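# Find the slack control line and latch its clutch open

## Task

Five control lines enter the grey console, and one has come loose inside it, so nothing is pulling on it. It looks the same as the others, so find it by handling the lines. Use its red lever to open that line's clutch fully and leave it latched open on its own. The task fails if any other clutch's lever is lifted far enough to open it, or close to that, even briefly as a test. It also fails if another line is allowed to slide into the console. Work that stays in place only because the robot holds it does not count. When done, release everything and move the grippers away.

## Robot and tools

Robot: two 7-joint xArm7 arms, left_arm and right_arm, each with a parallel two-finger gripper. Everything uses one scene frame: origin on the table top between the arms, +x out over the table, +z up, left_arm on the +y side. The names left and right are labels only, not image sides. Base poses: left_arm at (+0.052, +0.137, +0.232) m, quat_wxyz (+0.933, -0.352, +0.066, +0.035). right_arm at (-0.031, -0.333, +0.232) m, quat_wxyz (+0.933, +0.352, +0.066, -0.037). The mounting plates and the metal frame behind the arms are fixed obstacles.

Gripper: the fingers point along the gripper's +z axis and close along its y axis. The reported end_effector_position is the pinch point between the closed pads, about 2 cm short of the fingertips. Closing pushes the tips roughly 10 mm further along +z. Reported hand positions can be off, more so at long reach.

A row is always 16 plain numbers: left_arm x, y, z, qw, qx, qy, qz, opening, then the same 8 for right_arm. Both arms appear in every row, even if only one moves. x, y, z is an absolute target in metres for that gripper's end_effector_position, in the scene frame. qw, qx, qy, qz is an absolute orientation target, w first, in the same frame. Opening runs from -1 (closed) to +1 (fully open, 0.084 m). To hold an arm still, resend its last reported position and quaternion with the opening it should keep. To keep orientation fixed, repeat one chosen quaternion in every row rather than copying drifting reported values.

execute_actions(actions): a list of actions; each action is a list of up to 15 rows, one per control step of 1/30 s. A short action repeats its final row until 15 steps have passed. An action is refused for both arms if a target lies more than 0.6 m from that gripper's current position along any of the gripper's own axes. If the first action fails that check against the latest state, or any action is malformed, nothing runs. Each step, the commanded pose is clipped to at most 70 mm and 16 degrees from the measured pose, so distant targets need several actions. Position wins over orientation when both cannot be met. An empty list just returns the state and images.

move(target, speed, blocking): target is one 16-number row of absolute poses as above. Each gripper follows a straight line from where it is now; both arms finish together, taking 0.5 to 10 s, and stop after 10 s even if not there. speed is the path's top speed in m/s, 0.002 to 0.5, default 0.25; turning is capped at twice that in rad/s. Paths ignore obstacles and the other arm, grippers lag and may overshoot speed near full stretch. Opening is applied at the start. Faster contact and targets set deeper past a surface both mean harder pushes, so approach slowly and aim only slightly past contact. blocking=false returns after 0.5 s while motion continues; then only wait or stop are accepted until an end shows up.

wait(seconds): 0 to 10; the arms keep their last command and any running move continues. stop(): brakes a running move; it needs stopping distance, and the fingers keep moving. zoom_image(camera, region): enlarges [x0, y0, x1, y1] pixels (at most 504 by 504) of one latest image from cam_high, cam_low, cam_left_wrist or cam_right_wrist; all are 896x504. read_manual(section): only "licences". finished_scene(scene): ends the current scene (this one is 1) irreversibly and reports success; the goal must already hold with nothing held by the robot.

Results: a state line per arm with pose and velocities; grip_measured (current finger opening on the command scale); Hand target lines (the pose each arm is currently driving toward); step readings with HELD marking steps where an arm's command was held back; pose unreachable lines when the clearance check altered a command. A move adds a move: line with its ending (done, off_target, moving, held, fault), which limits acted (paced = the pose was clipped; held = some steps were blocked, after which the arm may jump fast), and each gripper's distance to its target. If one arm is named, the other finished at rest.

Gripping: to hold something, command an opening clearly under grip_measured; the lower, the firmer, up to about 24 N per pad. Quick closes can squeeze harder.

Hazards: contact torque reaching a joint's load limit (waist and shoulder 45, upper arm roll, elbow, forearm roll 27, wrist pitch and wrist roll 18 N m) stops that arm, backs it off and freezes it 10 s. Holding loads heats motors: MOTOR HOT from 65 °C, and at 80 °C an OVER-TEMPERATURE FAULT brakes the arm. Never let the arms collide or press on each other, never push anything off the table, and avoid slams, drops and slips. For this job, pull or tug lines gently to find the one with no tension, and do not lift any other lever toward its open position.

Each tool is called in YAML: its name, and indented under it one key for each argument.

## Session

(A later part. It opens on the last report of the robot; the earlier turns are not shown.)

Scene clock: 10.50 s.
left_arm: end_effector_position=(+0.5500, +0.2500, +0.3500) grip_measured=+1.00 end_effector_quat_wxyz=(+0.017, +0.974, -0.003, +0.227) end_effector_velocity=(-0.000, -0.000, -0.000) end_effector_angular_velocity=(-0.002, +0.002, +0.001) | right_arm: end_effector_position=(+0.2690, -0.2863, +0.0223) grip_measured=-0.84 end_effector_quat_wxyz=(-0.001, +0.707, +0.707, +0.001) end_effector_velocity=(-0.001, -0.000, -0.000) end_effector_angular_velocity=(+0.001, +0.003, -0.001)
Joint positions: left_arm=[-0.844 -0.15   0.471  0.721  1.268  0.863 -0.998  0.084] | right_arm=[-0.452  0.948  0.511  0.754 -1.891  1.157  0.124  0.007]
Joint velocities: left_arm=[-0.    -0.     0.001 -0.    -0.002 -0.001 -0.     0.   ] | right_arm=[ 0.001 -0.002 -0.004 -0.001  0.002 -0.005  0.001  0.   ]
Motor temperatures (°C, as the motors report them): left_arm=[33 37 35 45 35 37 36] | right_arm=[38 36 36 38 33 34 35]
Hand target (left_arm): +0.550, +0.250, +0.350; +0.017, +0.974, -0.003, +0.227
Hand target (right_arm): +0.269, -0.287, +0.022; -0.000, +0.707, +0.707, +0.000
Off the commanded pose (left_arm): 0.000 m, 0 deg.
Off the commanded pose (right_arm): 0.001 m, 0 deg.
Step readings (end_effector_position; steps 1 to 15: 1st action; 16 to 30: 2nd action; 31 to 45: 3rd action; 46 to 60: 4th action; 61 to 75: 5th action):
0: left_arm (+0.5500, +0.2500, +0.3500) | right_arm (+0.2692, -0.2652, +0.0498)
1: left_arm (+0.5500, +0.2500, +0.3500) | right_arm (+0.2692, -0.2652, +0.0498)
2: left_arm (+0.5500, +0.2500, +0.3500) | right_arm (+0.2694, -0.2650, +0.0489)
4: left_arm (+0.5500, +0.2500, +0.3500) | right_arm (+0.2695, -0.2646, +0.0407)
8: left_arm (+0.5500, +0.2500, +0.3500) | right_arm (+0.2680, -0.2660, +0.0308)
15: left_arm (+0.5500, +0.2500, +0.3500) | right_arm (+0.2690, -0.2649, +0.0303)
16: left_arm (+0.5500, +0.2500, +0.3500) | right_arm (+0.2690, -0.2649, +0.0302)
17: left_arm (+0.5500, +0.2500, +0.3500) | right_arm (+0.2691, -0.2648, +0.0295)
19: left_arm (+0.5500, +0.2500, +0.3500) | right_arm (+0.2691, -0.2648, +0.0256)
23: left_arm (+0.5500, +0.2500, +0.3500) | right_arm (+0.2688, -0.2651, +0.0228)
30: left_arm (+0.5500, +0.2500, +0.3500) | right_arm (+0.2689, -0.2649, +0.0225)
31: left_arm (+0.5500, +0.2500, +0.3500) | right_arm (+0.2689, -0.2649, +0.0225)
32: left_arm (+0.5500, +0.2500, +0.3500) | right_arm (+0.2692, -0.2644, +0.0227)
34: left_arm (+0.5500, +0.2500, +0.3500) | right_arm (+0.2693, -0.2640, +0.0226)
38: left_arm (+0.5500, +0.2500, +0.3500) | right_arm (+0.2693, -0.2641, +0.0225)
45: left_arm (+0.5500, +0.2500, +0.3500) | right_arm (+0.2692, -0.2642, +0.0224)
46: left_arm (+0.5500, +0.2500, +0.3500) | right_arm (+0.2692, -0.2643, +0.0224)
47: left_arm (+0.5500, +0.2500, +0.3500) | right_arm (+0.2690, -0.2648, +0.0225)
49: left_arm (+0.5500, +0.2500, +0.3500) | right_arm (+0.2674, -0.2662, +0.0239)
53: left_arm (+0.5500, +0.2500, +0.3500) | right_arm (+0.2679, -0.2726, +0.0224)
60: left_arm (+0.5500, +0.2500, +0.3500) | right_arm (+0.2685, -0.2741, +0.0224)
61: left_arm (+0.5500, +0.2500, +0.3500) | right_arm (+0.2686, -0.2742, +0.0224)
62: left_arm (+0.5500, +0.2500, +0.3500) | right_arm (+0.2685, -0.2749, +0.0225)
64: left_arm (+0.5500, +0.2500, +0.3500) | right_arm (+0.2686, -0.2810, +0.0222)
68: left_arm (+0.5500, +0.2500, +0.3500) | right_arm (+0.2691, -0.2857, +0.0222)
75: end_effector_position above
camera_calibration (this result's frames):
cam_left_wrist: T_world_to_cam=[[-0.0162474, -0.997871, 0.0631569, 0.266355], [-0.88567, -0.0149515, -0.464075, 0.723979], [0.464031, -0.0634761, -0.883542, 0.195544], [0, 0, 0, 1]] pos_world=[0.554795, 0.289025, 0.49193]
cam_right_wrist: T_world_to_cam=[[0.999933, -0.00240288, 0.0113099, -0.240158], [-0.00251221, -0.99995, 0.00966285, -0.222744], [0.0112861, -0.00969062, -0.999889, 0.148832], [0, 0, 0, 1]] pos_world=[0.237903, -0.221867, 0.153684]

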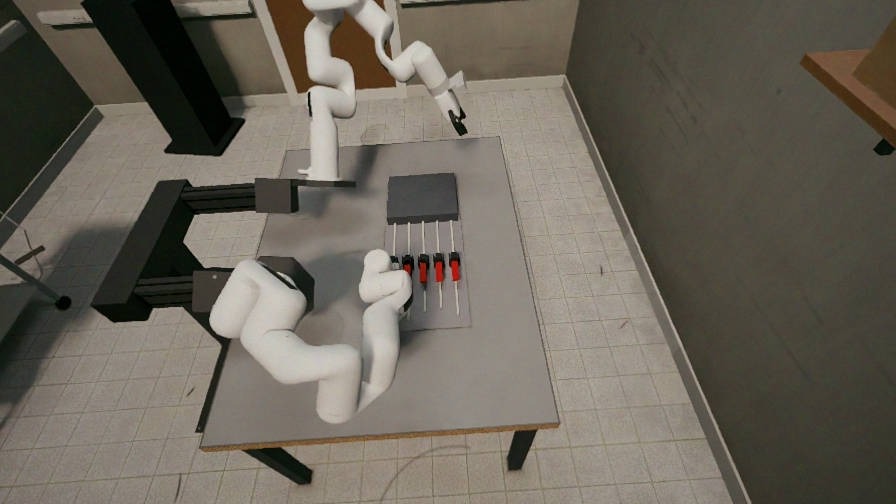

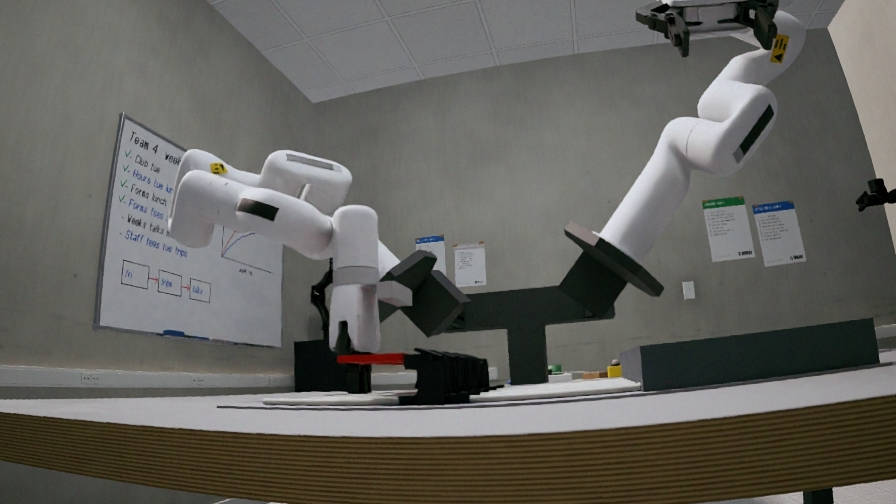

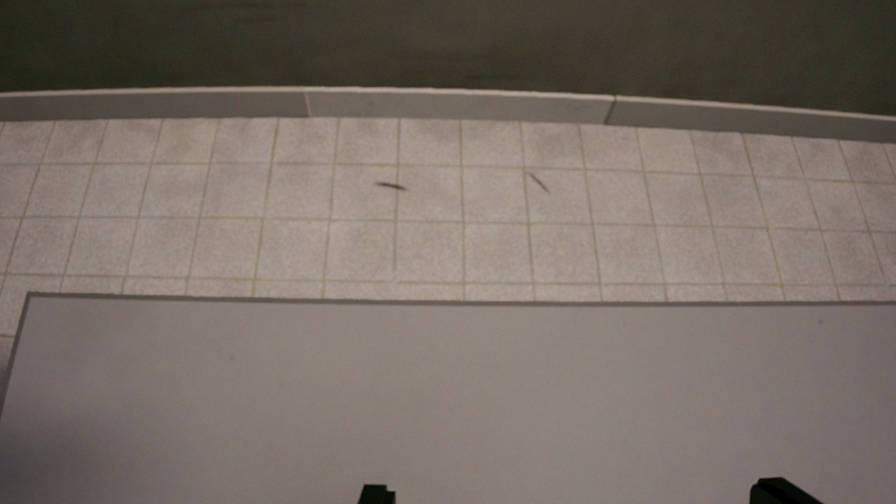

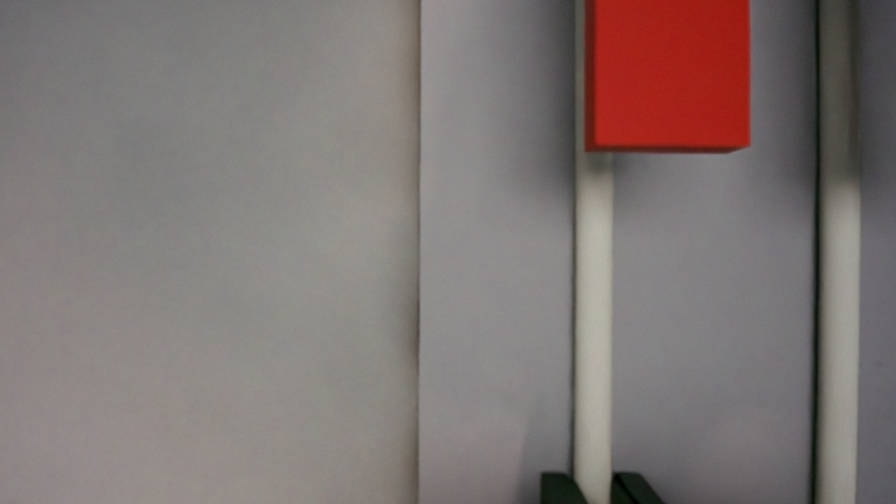

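Same free-running signature as the loose line before: line 1.

execute_actions:
  actions:
    - [[0.55,0.25,0.35,0.017,0.974,-0.003,0.227,1,0.269,-0.287,0.022,0,0.707,0.707,0,-0.4]]
    - [[0.55,0.25,0.35,0.017,0.974,-0.003,0.227,1,0.269,-0.287,0.05,0,0.707,0.707,0,-0.4]]

move:
  target: [0.55,0.25,0.35,0.017,0.974,-0.003,0.227,1,0.27,-0.265,0.045,-0.354,0.612,0.612,0.354,-1]

move:
  target: [0.55,0.25,0.35,0.017,0.974,-0.003,0.227,1,0.27,-0.245,0.038,-0.354,0.612,0.612,0.354,-1]
  speed: 0.05

move:
  target: [0.55,0.25,0.35,0.017,0.974,-0.003,0.227,1,0.27,-0.218,0.038,-0.354,0.612,0.612,0.354,-1]
  speed: 0.05

move:
  target: [0.55,0.25,0.35,0.017,0.974,-0.003,0.227,1,0.27,-0.205,0.075,-0.354,0.612,0.612,0.354,-1]
  speed: 0.06

Scene clock: 13.33 s.
left_arm: end_effector_position=(+0.5500, +0.2500, +0.3500) grip_measured=+1.00 end_effector_quat_wxyz=(+0.017, +0.974, -0.003, +0.227) end_effector_velocity=(+0.000, -0.001, +0.001) end_effector_angular_velocity=(-0.002, -0.001, -0.001) | right_arm: end_effector_position=(+0.2687, -0.2874, +0.0493) grip_measured=-0.42 end_effector_quat_wxyz=(-0.000, +0.707, +0.707, -0.001) end_effector_velocity=(+0.002, +0.003, +0.005) end_effector_angular_velocity=(+0.008, -0.006, +0.004)
Joint positions: left_arm=[-0.844 -0.15   0.471  0.721  1.268  0.863 -0.998  0.084] | right_arm=[-0.441  0.889  0.565  0.711 -1.817  1.171  0.117  0.026]
Joint velocities: left_arm=[-0.002 -0.     0.     0.001 -0.002 -0.001  0.001 -0.   ] | right_arm=[ 0.003 -0.006  0.011 -0.004  0.006 -0.002 -0.002 -0.   ]
Motor temperatures (°C, as the motors report them): left_arm=[33 37 35 45 35 37 36] | right_arm=[38 36 36 38 33 34 35]
Hand target (left_arm): +0.550, +0.250, +0.350; +0.017, +0.974, -0.003, +0.227
Hand target (right_arm): +0.269, -0.287, +0.050; -0.000, +0.707, +0.707, -0.000
Off the commanded pose (left_arm): 0.000 m, 0 deg.
Off the commanded pose (right_arm): 0.001 m, 0 deg.
Step readings (end_effector_position; steps 1 to 15: 1st action; 16 to 30: 2nd action):
0: left_arm (+0.5500, +0.2500, +0.3500) | right_arm (+0.2689, -0.2864, +0.0222)
1: left_arm (+0.5500, +0.2500, +0.3500) | right_arm (+0.2689, -0.2864, +0.0222)
2: left_arm (+0.5500, +0.2500, +0.3500) | right_arm (+0.2691, -0.2878, +0.0217)
4: left_arm (+0.5500, +0.2500, +0.3500) | right_arm (+0.2705, -0.2891, +0.0218)
8: left_arm (+0.5500, +0.2500, +0.3500) | right_arm (+0.2709, -0.2891, +0.0217)
15: left_arm (+0.5500, +0.2500, +0.3500) | right_arm (+0.2705, -0.2885, +0.0217)
16: left_arm (+0.5500, +0.2500, +0.3500) | right_arm (+0.2705, -0.2885, +0.0217)
17: left_arm (+0.5500, +0.2500, +0.3500) | right_arm (+0.2702, -0.2885, +0.0227)
19: left_arm (+0.5500, +0.2500, +0.3500) | right_arm (+0.2666, -0.2903, +0.0307)
23: left_arm (+0.5500, +0.2500, +0.3500) | right_arm (+0.2677, -0.2875, +0.0459)
30: end_effector_position above
camera_calibration (this result's frames):
cam_left_wrist: T_world_to_cam=[[-0.0162475, -0.997871, 0.0631568, 0.266356], [-0.88567, -0.0149514, -0.464075, 0.723979], [0.464031, -0.0634761, -0.883542, 0.195544], [0, 0, 0, 1]] pos_world=[0.554795, 0.289025, 0.49193]
cam_right_wrist: T_world_to_cam=[[0.999944, -0.00294894, 0.01014, -0.240292], [-0.00308079, -0.999911, 0.0130116, -0.224172], [0.0101007, -0.0130422, -0.999864, 0.175168], [0, 0, 0, 1]] pos_world=[0.237819, -0.222576, 0.180498]

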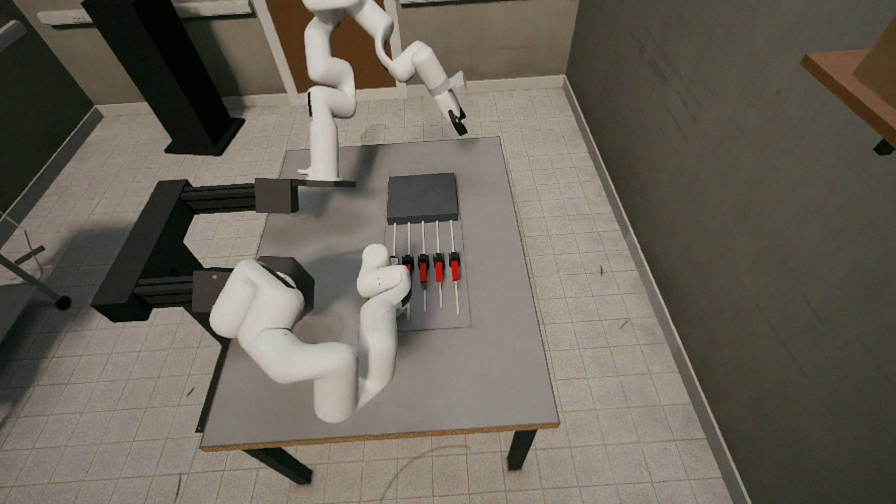

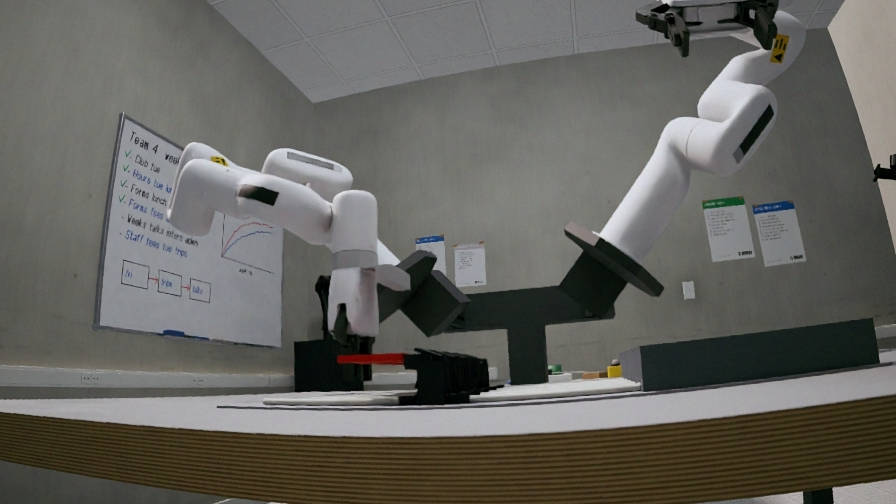

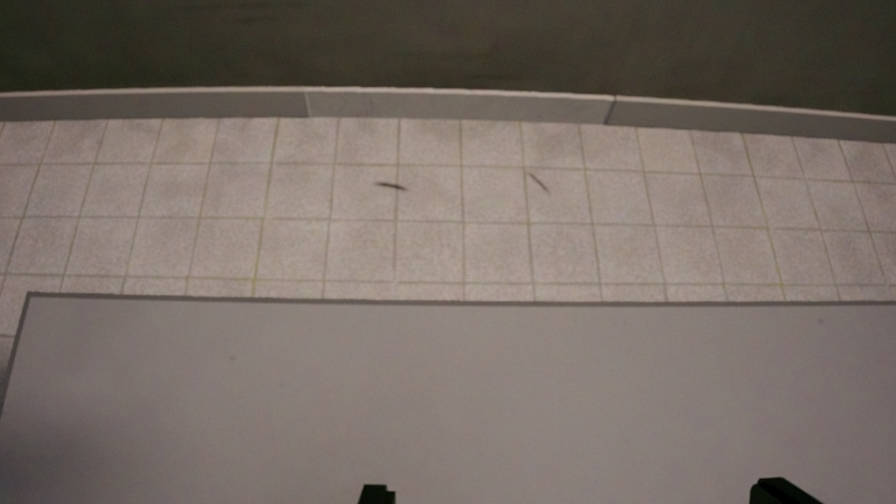

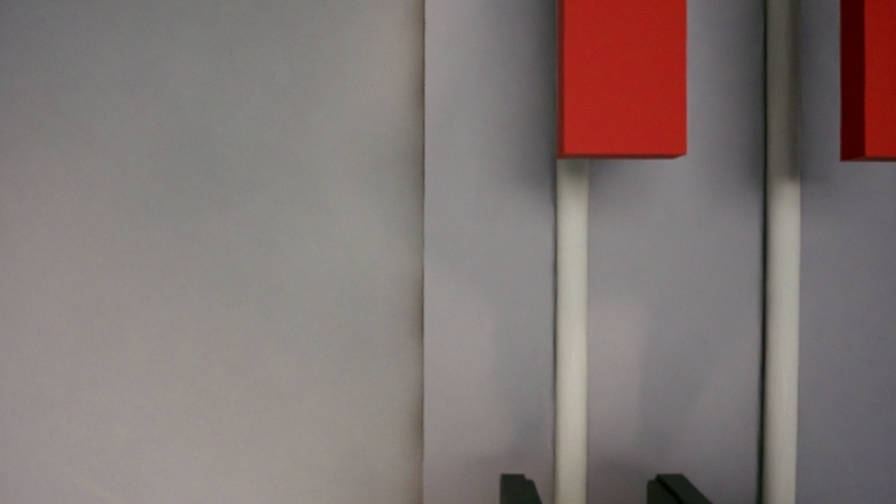

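Scene clock: 15.93 s.
left_arm: end_effector_position=(+0.5500, +0.2500, +0.3500) grip_measured=+1.00 end_effector_quat_wxyz=(+0.017, +0.974, -0.003, +0.227) end_effector_velocity=(-0.000, -0.000, -0.000) end_effector_angular_velocity=(-0.002, +0.001, +0.002) | right_arm: end_effector_position=(+0.2698, -0.2634, +0.0450) grip_measured=-1.00 end_effector_quat_wxyz=(-0.332, +0.625, +0.610, +0.357) end_effector_velocity=(-0.004, +0.002, +0.001) end_effector_angular_velocity=(+0.010, +0.012, +0.022)
Joint positions: left_arm=[-0.844 -0.15   0.471  0.721  1.268  0.863 -0.998  0.084] | right_arm=[-0.857  0.923  0.236  0.788 -1.584 -0.11  -0.818  0.   ]
Joint velocities: left_arm=[-0.    -0.     0.001 -0.001 -0.001 -0.001 -0.003  0.   ] | right_arm=[ 0.049 -0.03  -0.04  -0.084  0.383 -0.027 -0.364  0.   ]
Motor temperatures (°C, as the motors report them): left_arm=[33 37 35 45 35 37 36] | right_arm=[38 36 36 38 33 34 35]
Hand target (left_arm): +0.550, +0.250, +0.350; +0.017, +0.974, -0.003, +0.227
Hand target (right_arm): +0.269, -0.263, +0.045; -0.334, +0.624, +0.610, +0.357
Off the commanded pose (left_arm): 0.000 m, 0 deg.
Off the commanded pose (right_arm): 0.002 m, 3 deg.
move: off_target (right_arm)
camera_calibration (this result's frames):
cam_left_wrist: T_world_to_cam=[[-0.0162474, -0.997871, 0.0631567, 0.266355], [-0.88567, -0.0149515, -0.464075, 0.723979], [0.464031, -0.063476, -0.883542, 0.195544], [0, 0, 0, 1]] pos_world=[0.554795, 0.289025, 0.491929]
cam_right_wrist: T_world_to_cam=[[0.998624, -0.0464517, 0.0243486, -0.252959], [-0.00423813, -0.534213, -0.845339, -0.0384286], [0.0522748, 0.844073, -0.533674, 0.364626], [0, 0, 0, 1]] pos_world=[0.233387, -0.34005, 0.168265]

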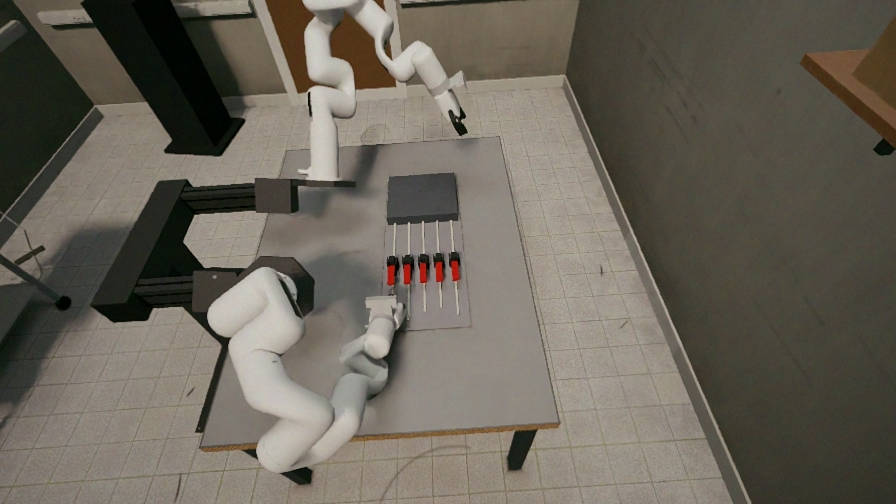

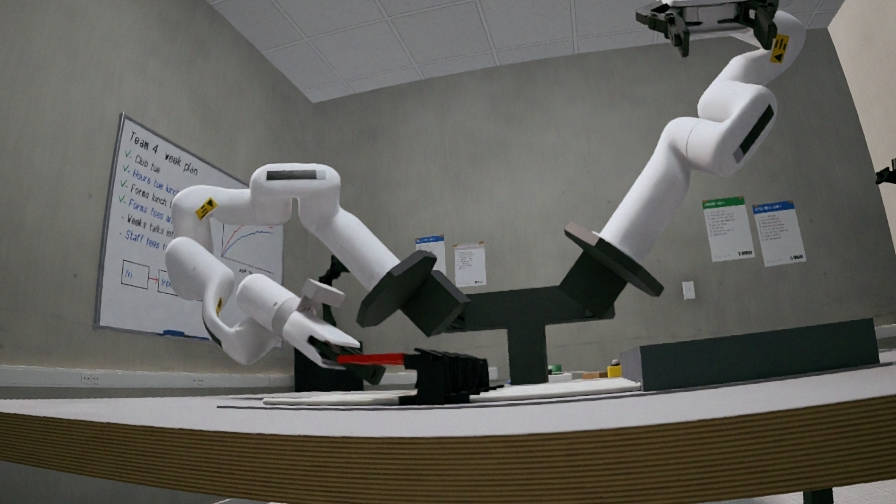

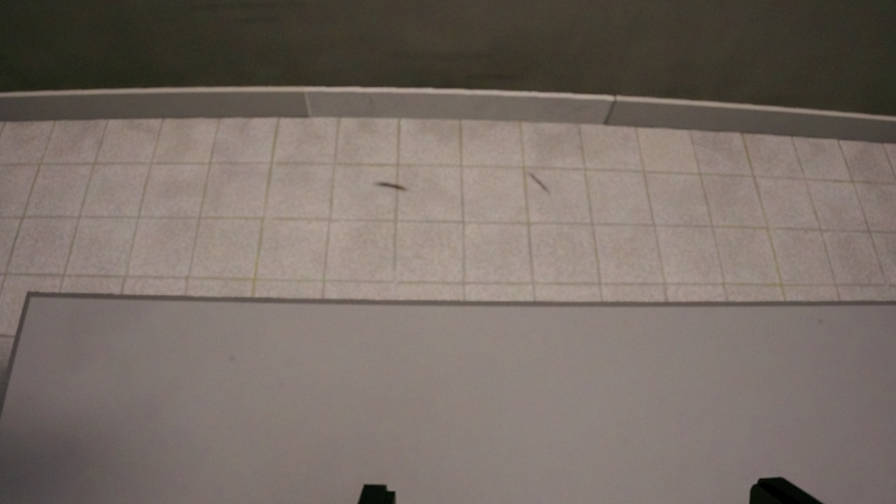

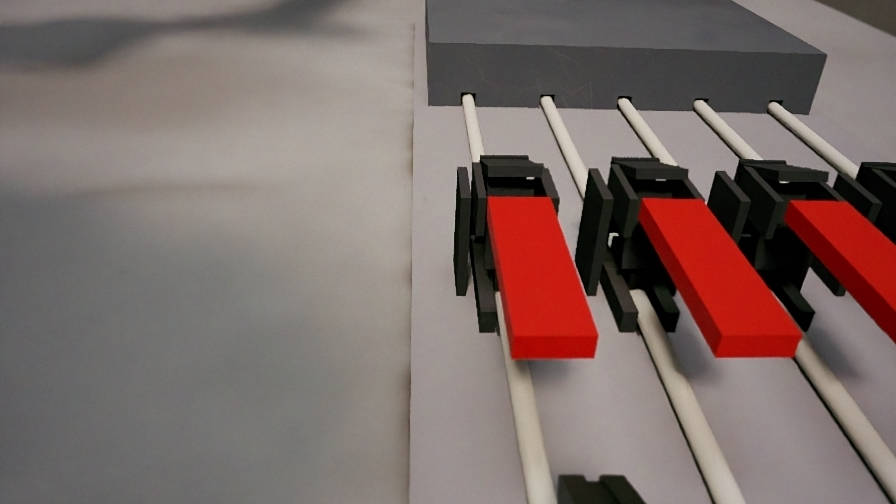

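Scene clock: 16.77 s.
left_arm: end_effector_position=(+0.5500, +0.2500, +0.3500) grip_measured=+1.00 end_effector_quat_wxyz=(+0.017, +0.974, -0.003, +0.227) end_effector_velocity=(-0.000, +0.001, -0.000) end_effector_angular_velocity=(-0.001, +0.002, +0.003) | right_arm: end_effector_position=(+0.2697, -0.2449, +0.0383) grip_measured=-1.00 end_effector_quat_wxyz=(-0.352, +0.613, +0.612, +0.354) end_effector_velocity=(+0.001, -0.000, -0.002) end_effector_angular_velocity=(+0.020, +0.012, +0.020)
Joint positions: left_arm=[-0.844 -0.15   0.471  0.721  1.268  0.863 -0.998  0.084] | right_arm=[-0.929  0.999  0.321  0.794 -1.399 -0.015 -1.031  0.   ]
Joint velocities: left_arm=[ 0.001  0.    -0.001  0.001 -0.002  0.001 -0.001 -0.   ] | right_arm=[-0.134  0.033  0.117 -0.017  0.14   0.119 -0.192  0.   ]
Motor temperatures (°C, as the motors report them): left_arm=[33 37 35 45 35 37 36] | right_arm=[38 36 36 38 33 34 35]
Hand target (left_arm): +0.550, +0.250, +0.350; +0.017, +0.974, -0.003, +0.227
Hand target (right_arm): +0.270, -0.245, +0.038; -0.354, +0.612, +0.612, +0.354
Off the commanded pose (left_arm): 0.000 m, 0 deg.
Off the commanded pose (right_arm): 0.000 m, 0 deg.
move: done
camera_calibration (this result's frames):
cam_left_wrist: T_world_to_cam=[[-0.0162473, -0.997871, 0.0631566, 0.266356], [-0.88567, -0.0149515, -0.464075, 0.723979], [0.464031, -0.0634759, -0.883542, 0.195544], [0, 0, 0, 1]] pos_world=[0.554795, 0.289025, 0.491929]
cam_right_wrist: T_world_to_cam=[[0.999888, -0.0140462, 0.00514456, -0.243512], [-0.0027606, -0.511281, -0.859409, -0.0284735], [0.0147018, 0.859299, -0.511262, 0.358453], [0, 0, 0, 1]] pos_world=[0.238136, -0.325997, 0.160046]

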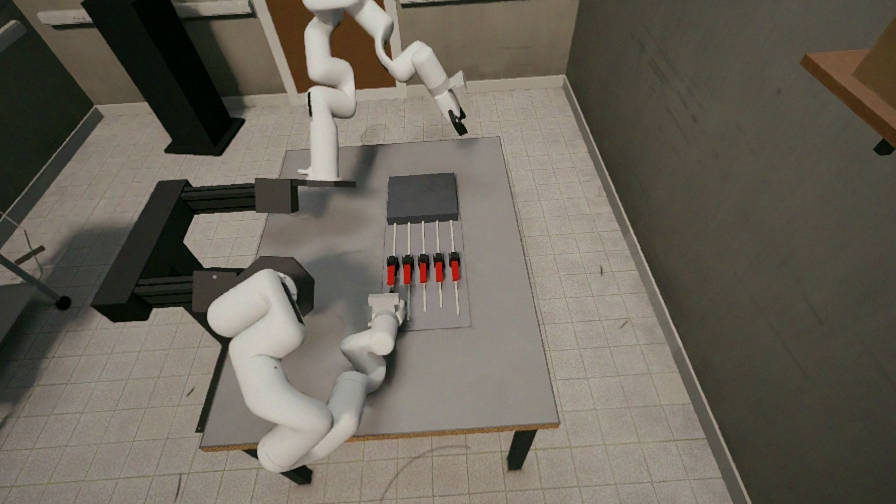

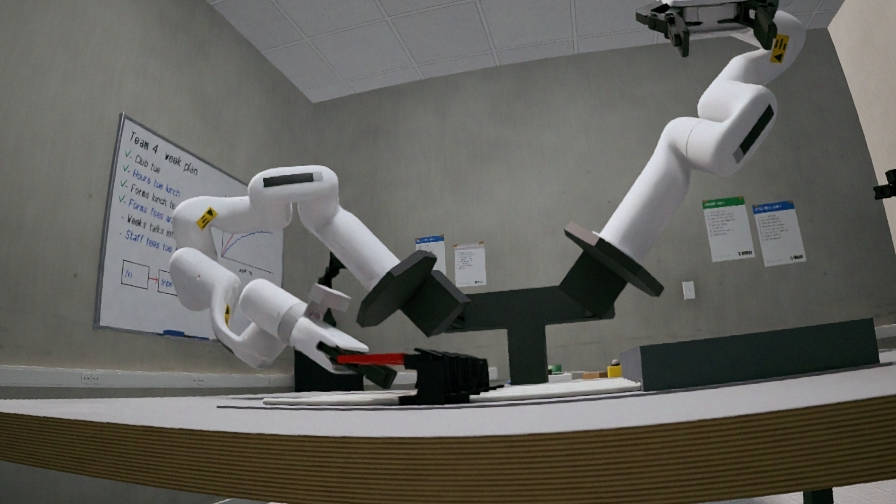

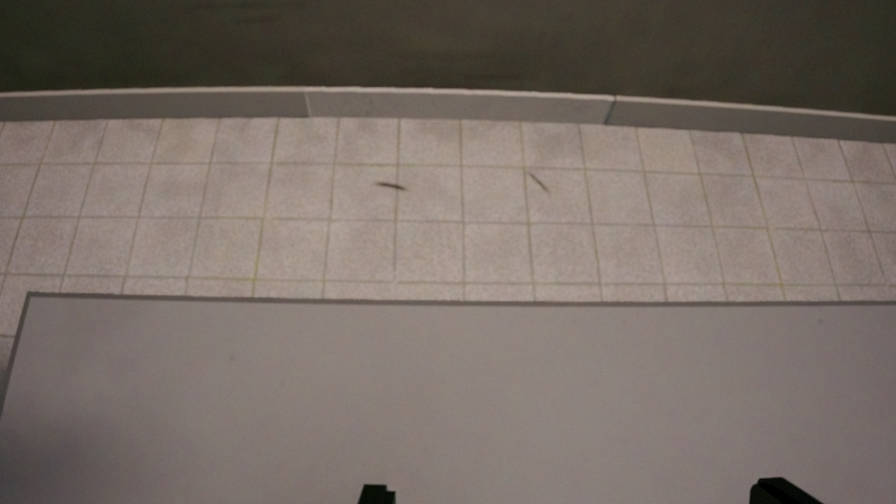

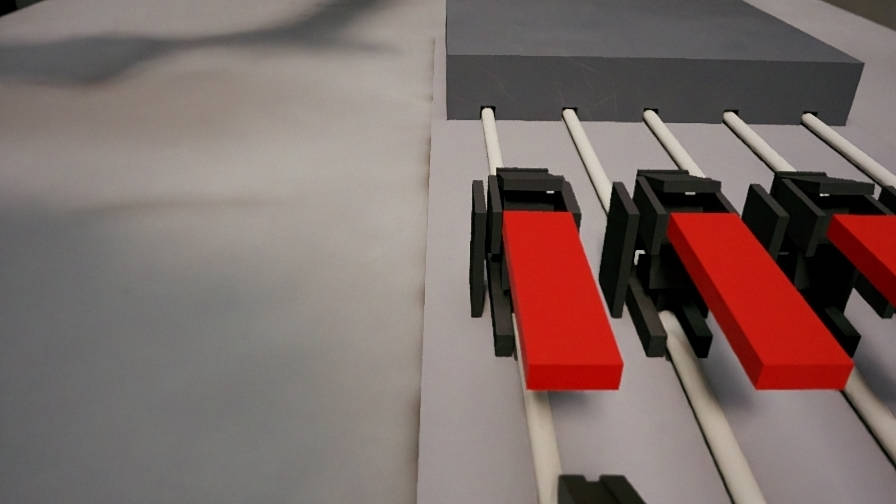

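Scene clock: 17.63 s.
left_arm: end_effector_position=(+0.5500, +0.2500, +0.3500) grip_measured=+1.00 end_effector_quat_wxyz=(+0.017, +0.974, -0.003, +0.227) end_effector_velocity=(+0.000, +0.001, -0.001) end_effector_angular_velocity=(-0.001, +0.001, +0.002) | right_arm: end_effector_position=(+0.2702, -0.2187, +0.0376) grip_measured=-1.00 end_effector_quat_wxyz=(-0.357, +0.610, +0.613, +0.353) end_effector_velocity=(+0.001, +0.000, -0.002) end_effector_angular_velocity=(-0.012, -0.002, -0.011)
Joint positions: left_arm=[-0.844 -0.15   0.471  0.721  1.268  0.863 -0.998  0.084] | right_arm=[-0.767  1.051  0.222  0.874 -1.551 -0.104 -0.801  0.   ]
Joint velocities: left_arm=[ 0.     0.     0.002  0.     0.001 -0.001 -0.002  0.   ] | right_arm=[ 0.092 -0.003 -0.074  0.055 -0.198 -0.07   0.247  0.   ]
Motor temperatures (°C, as the motors report them): left_arm=[33 37 35 45 35 37 36] | right_arm=[38 36 36 38 33 34 35]
Hand target (left_arm): +0.550, +0.250, +0.350; +0.017, +0.974, -0.003, +0.227
Hand target (right_arm): +0.270, -0.218, +0.038; -0.357, +0.610, +0.613, +0.353
Off the commanded pose (left_arm): 0.000 m, 0 deg.
Off the commanded pose (right_arm): 0.001 m, 0 deg.
move: done
camera_calibration (this result's frames):
cam_left_wrist: T_world_to_cam=[[-0.0162475, -0.997871, 0.0631567, 0.266356], [-0.88567, -0.0149513, -0.464075, 0.723979], [0.464031, -0.0634761, -0.883542, 0.195544], [0, 0, 0, 1]] pos_world=[0.554795, 0.289025, 0.49193]
cam_right_wrist: T_world_to_cam=[[0.999984, -0.00552317, 0.000985697, -0.241624], [-0.00194172, -0.505535, -0.862804, -0.0145198], [0.00526372, 0.862789, -0.505537, 0.338649], [0, 0, 0, 1]] pos_world=[0.23981, -0.300857, 0.15891]

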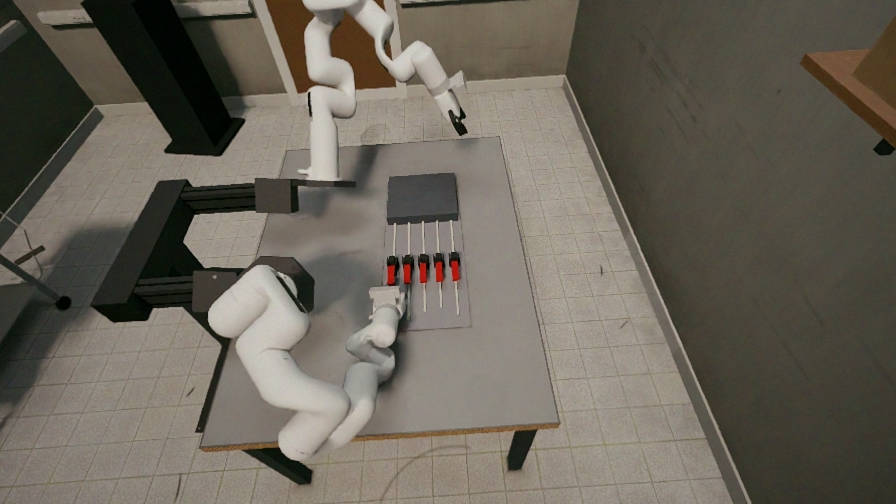

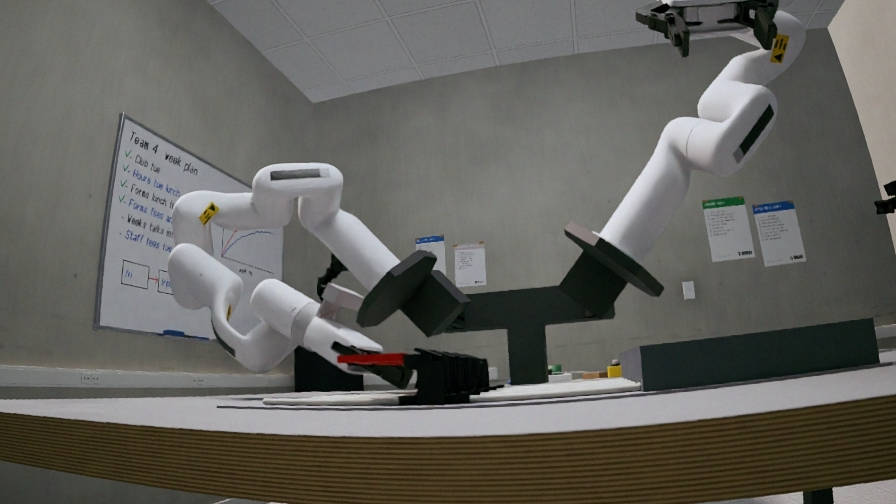

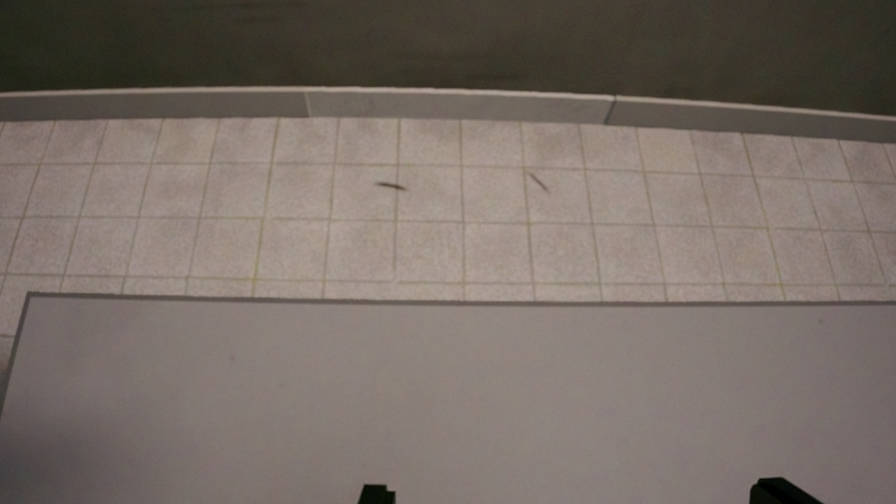

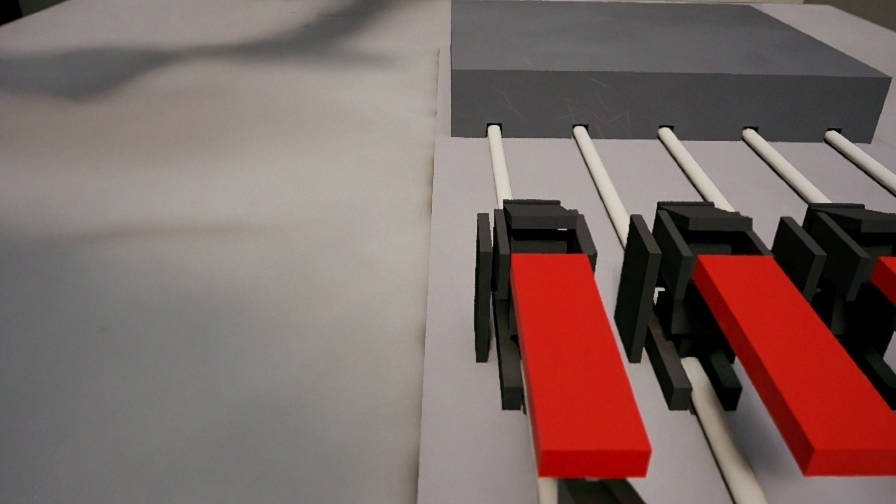

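Scene clock: 18.87 s.
left_arm: end_effector_position=(+0.5500, +0.2500, +0.3500) grip_measured=+1.00 end_effector_quat_wxyz=(+0.017, +0.974, -0.003, +0.227) end_effector_velocity=(+0.000, +0.001, -0.001) end_effector_angular_velocity=(-0.001, +0.001, +0.003) | right_arm: end_effector_position=(+0.2707, -0.2053, +0.0748) grip_measured=-1.00 end_effector_quat_wxyz=(-0.355, +0.612, +0.612, +0.354) end_effector_velocity=(-0.000, +0.002, +0.002) end_effector_angular_velocity=(-0.010, -0.014, -0.018)
Joint positions: left_arm=[-0.844 -0.15   0.471  0.721  1.268  0.863 -0.998  0.084] | right_arm=[-0.832  1.036  0.359  0.85  -1.862  0.007 -0.459  0.   ]
Joint velocities: left_arm=[-0.     0.     0.002  0.     0.    -0.    -0.002 -0.   ] | right_arm=[-0.096  0.034  0.086  0.001 -0.153  0.082  0.108  0.   ]
Motor temperatures (°C, as the motors report them): left_arm=[33 37 35 45 35 37 36] | right_arm=[38 36 36 38 33 34 35]
Hand target (left_arm): +0.550, +0.250, +0.350; +0.017, +0.974, -0.003, +0.227
Hand target (right_arm): +0.270, -0.205, +0.075; -0.354, +0.612, +0.612, +0.354
Off the commanded pose (left_arm): 0.000 m, 0 deg.
Off the commanded pose (right_arm): 0.001 m, 0 deg.
move: done
camera_calibration (this result's frames):
cam_left_wrist: T_world_to_cam=[[-0.0162474, -0.997871, 0.0631568, 0.266355], [-0.88567, -0.0149514, -0.464075, 0.723979], [0.464031, -0.0634761, -0.883542, 0.195544], [0, 0, 0, 1]] pos_world=[0.554795, 0.289025, 0.49193]
cam_right_wrist: T_world_to_cam=[[0.999951, -0.00959914, 0.00258478, -0.243058], [-0.00265053, -0.50804, -0.86133, 0.0238703], [0.00958119, 0.86128, -0.50804, 0.344587], [0, 0, 0, 1]] pos_world=[0.239808, -0.286992, 0.196253]

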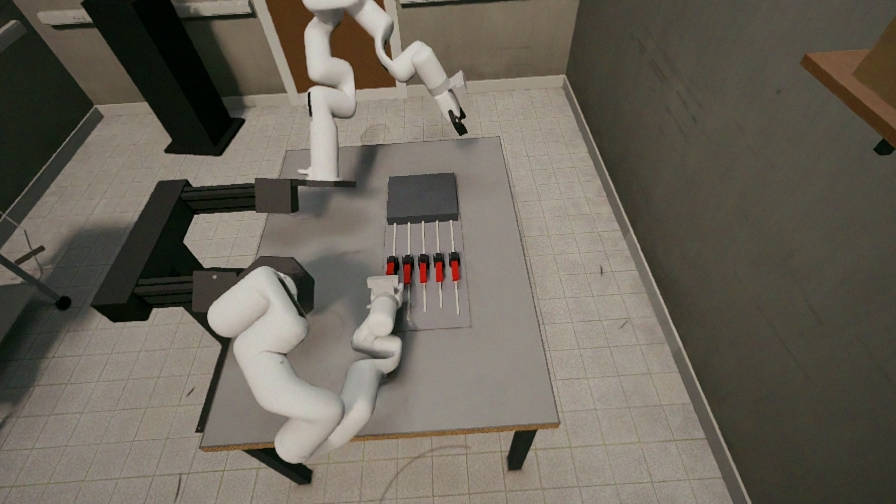

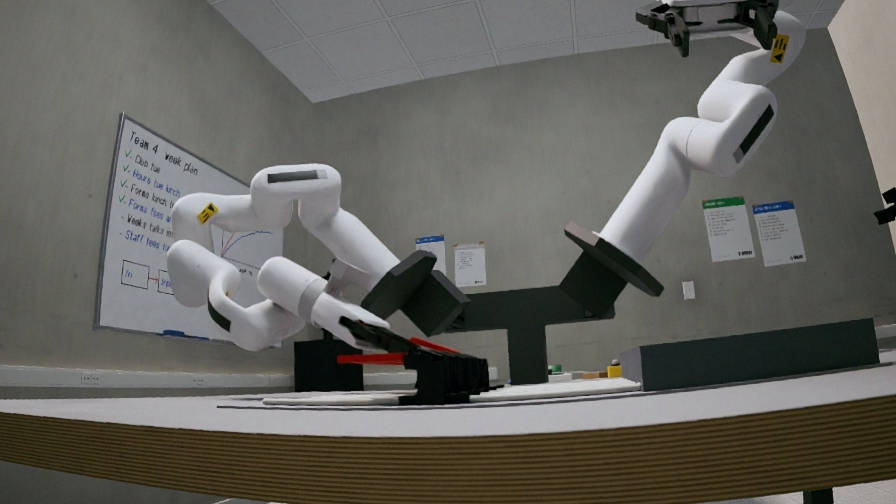

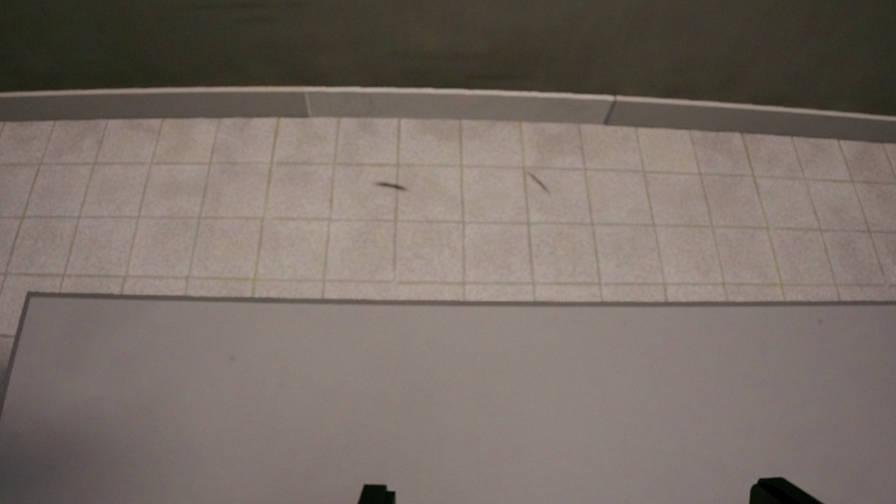

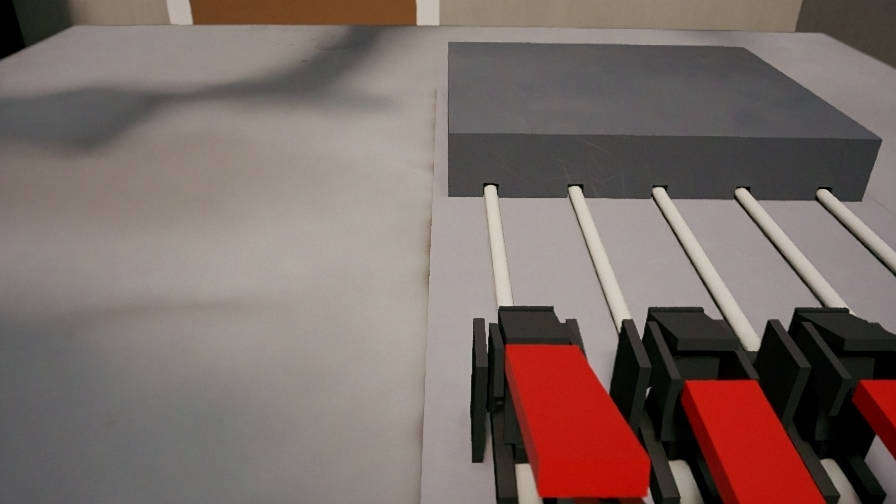

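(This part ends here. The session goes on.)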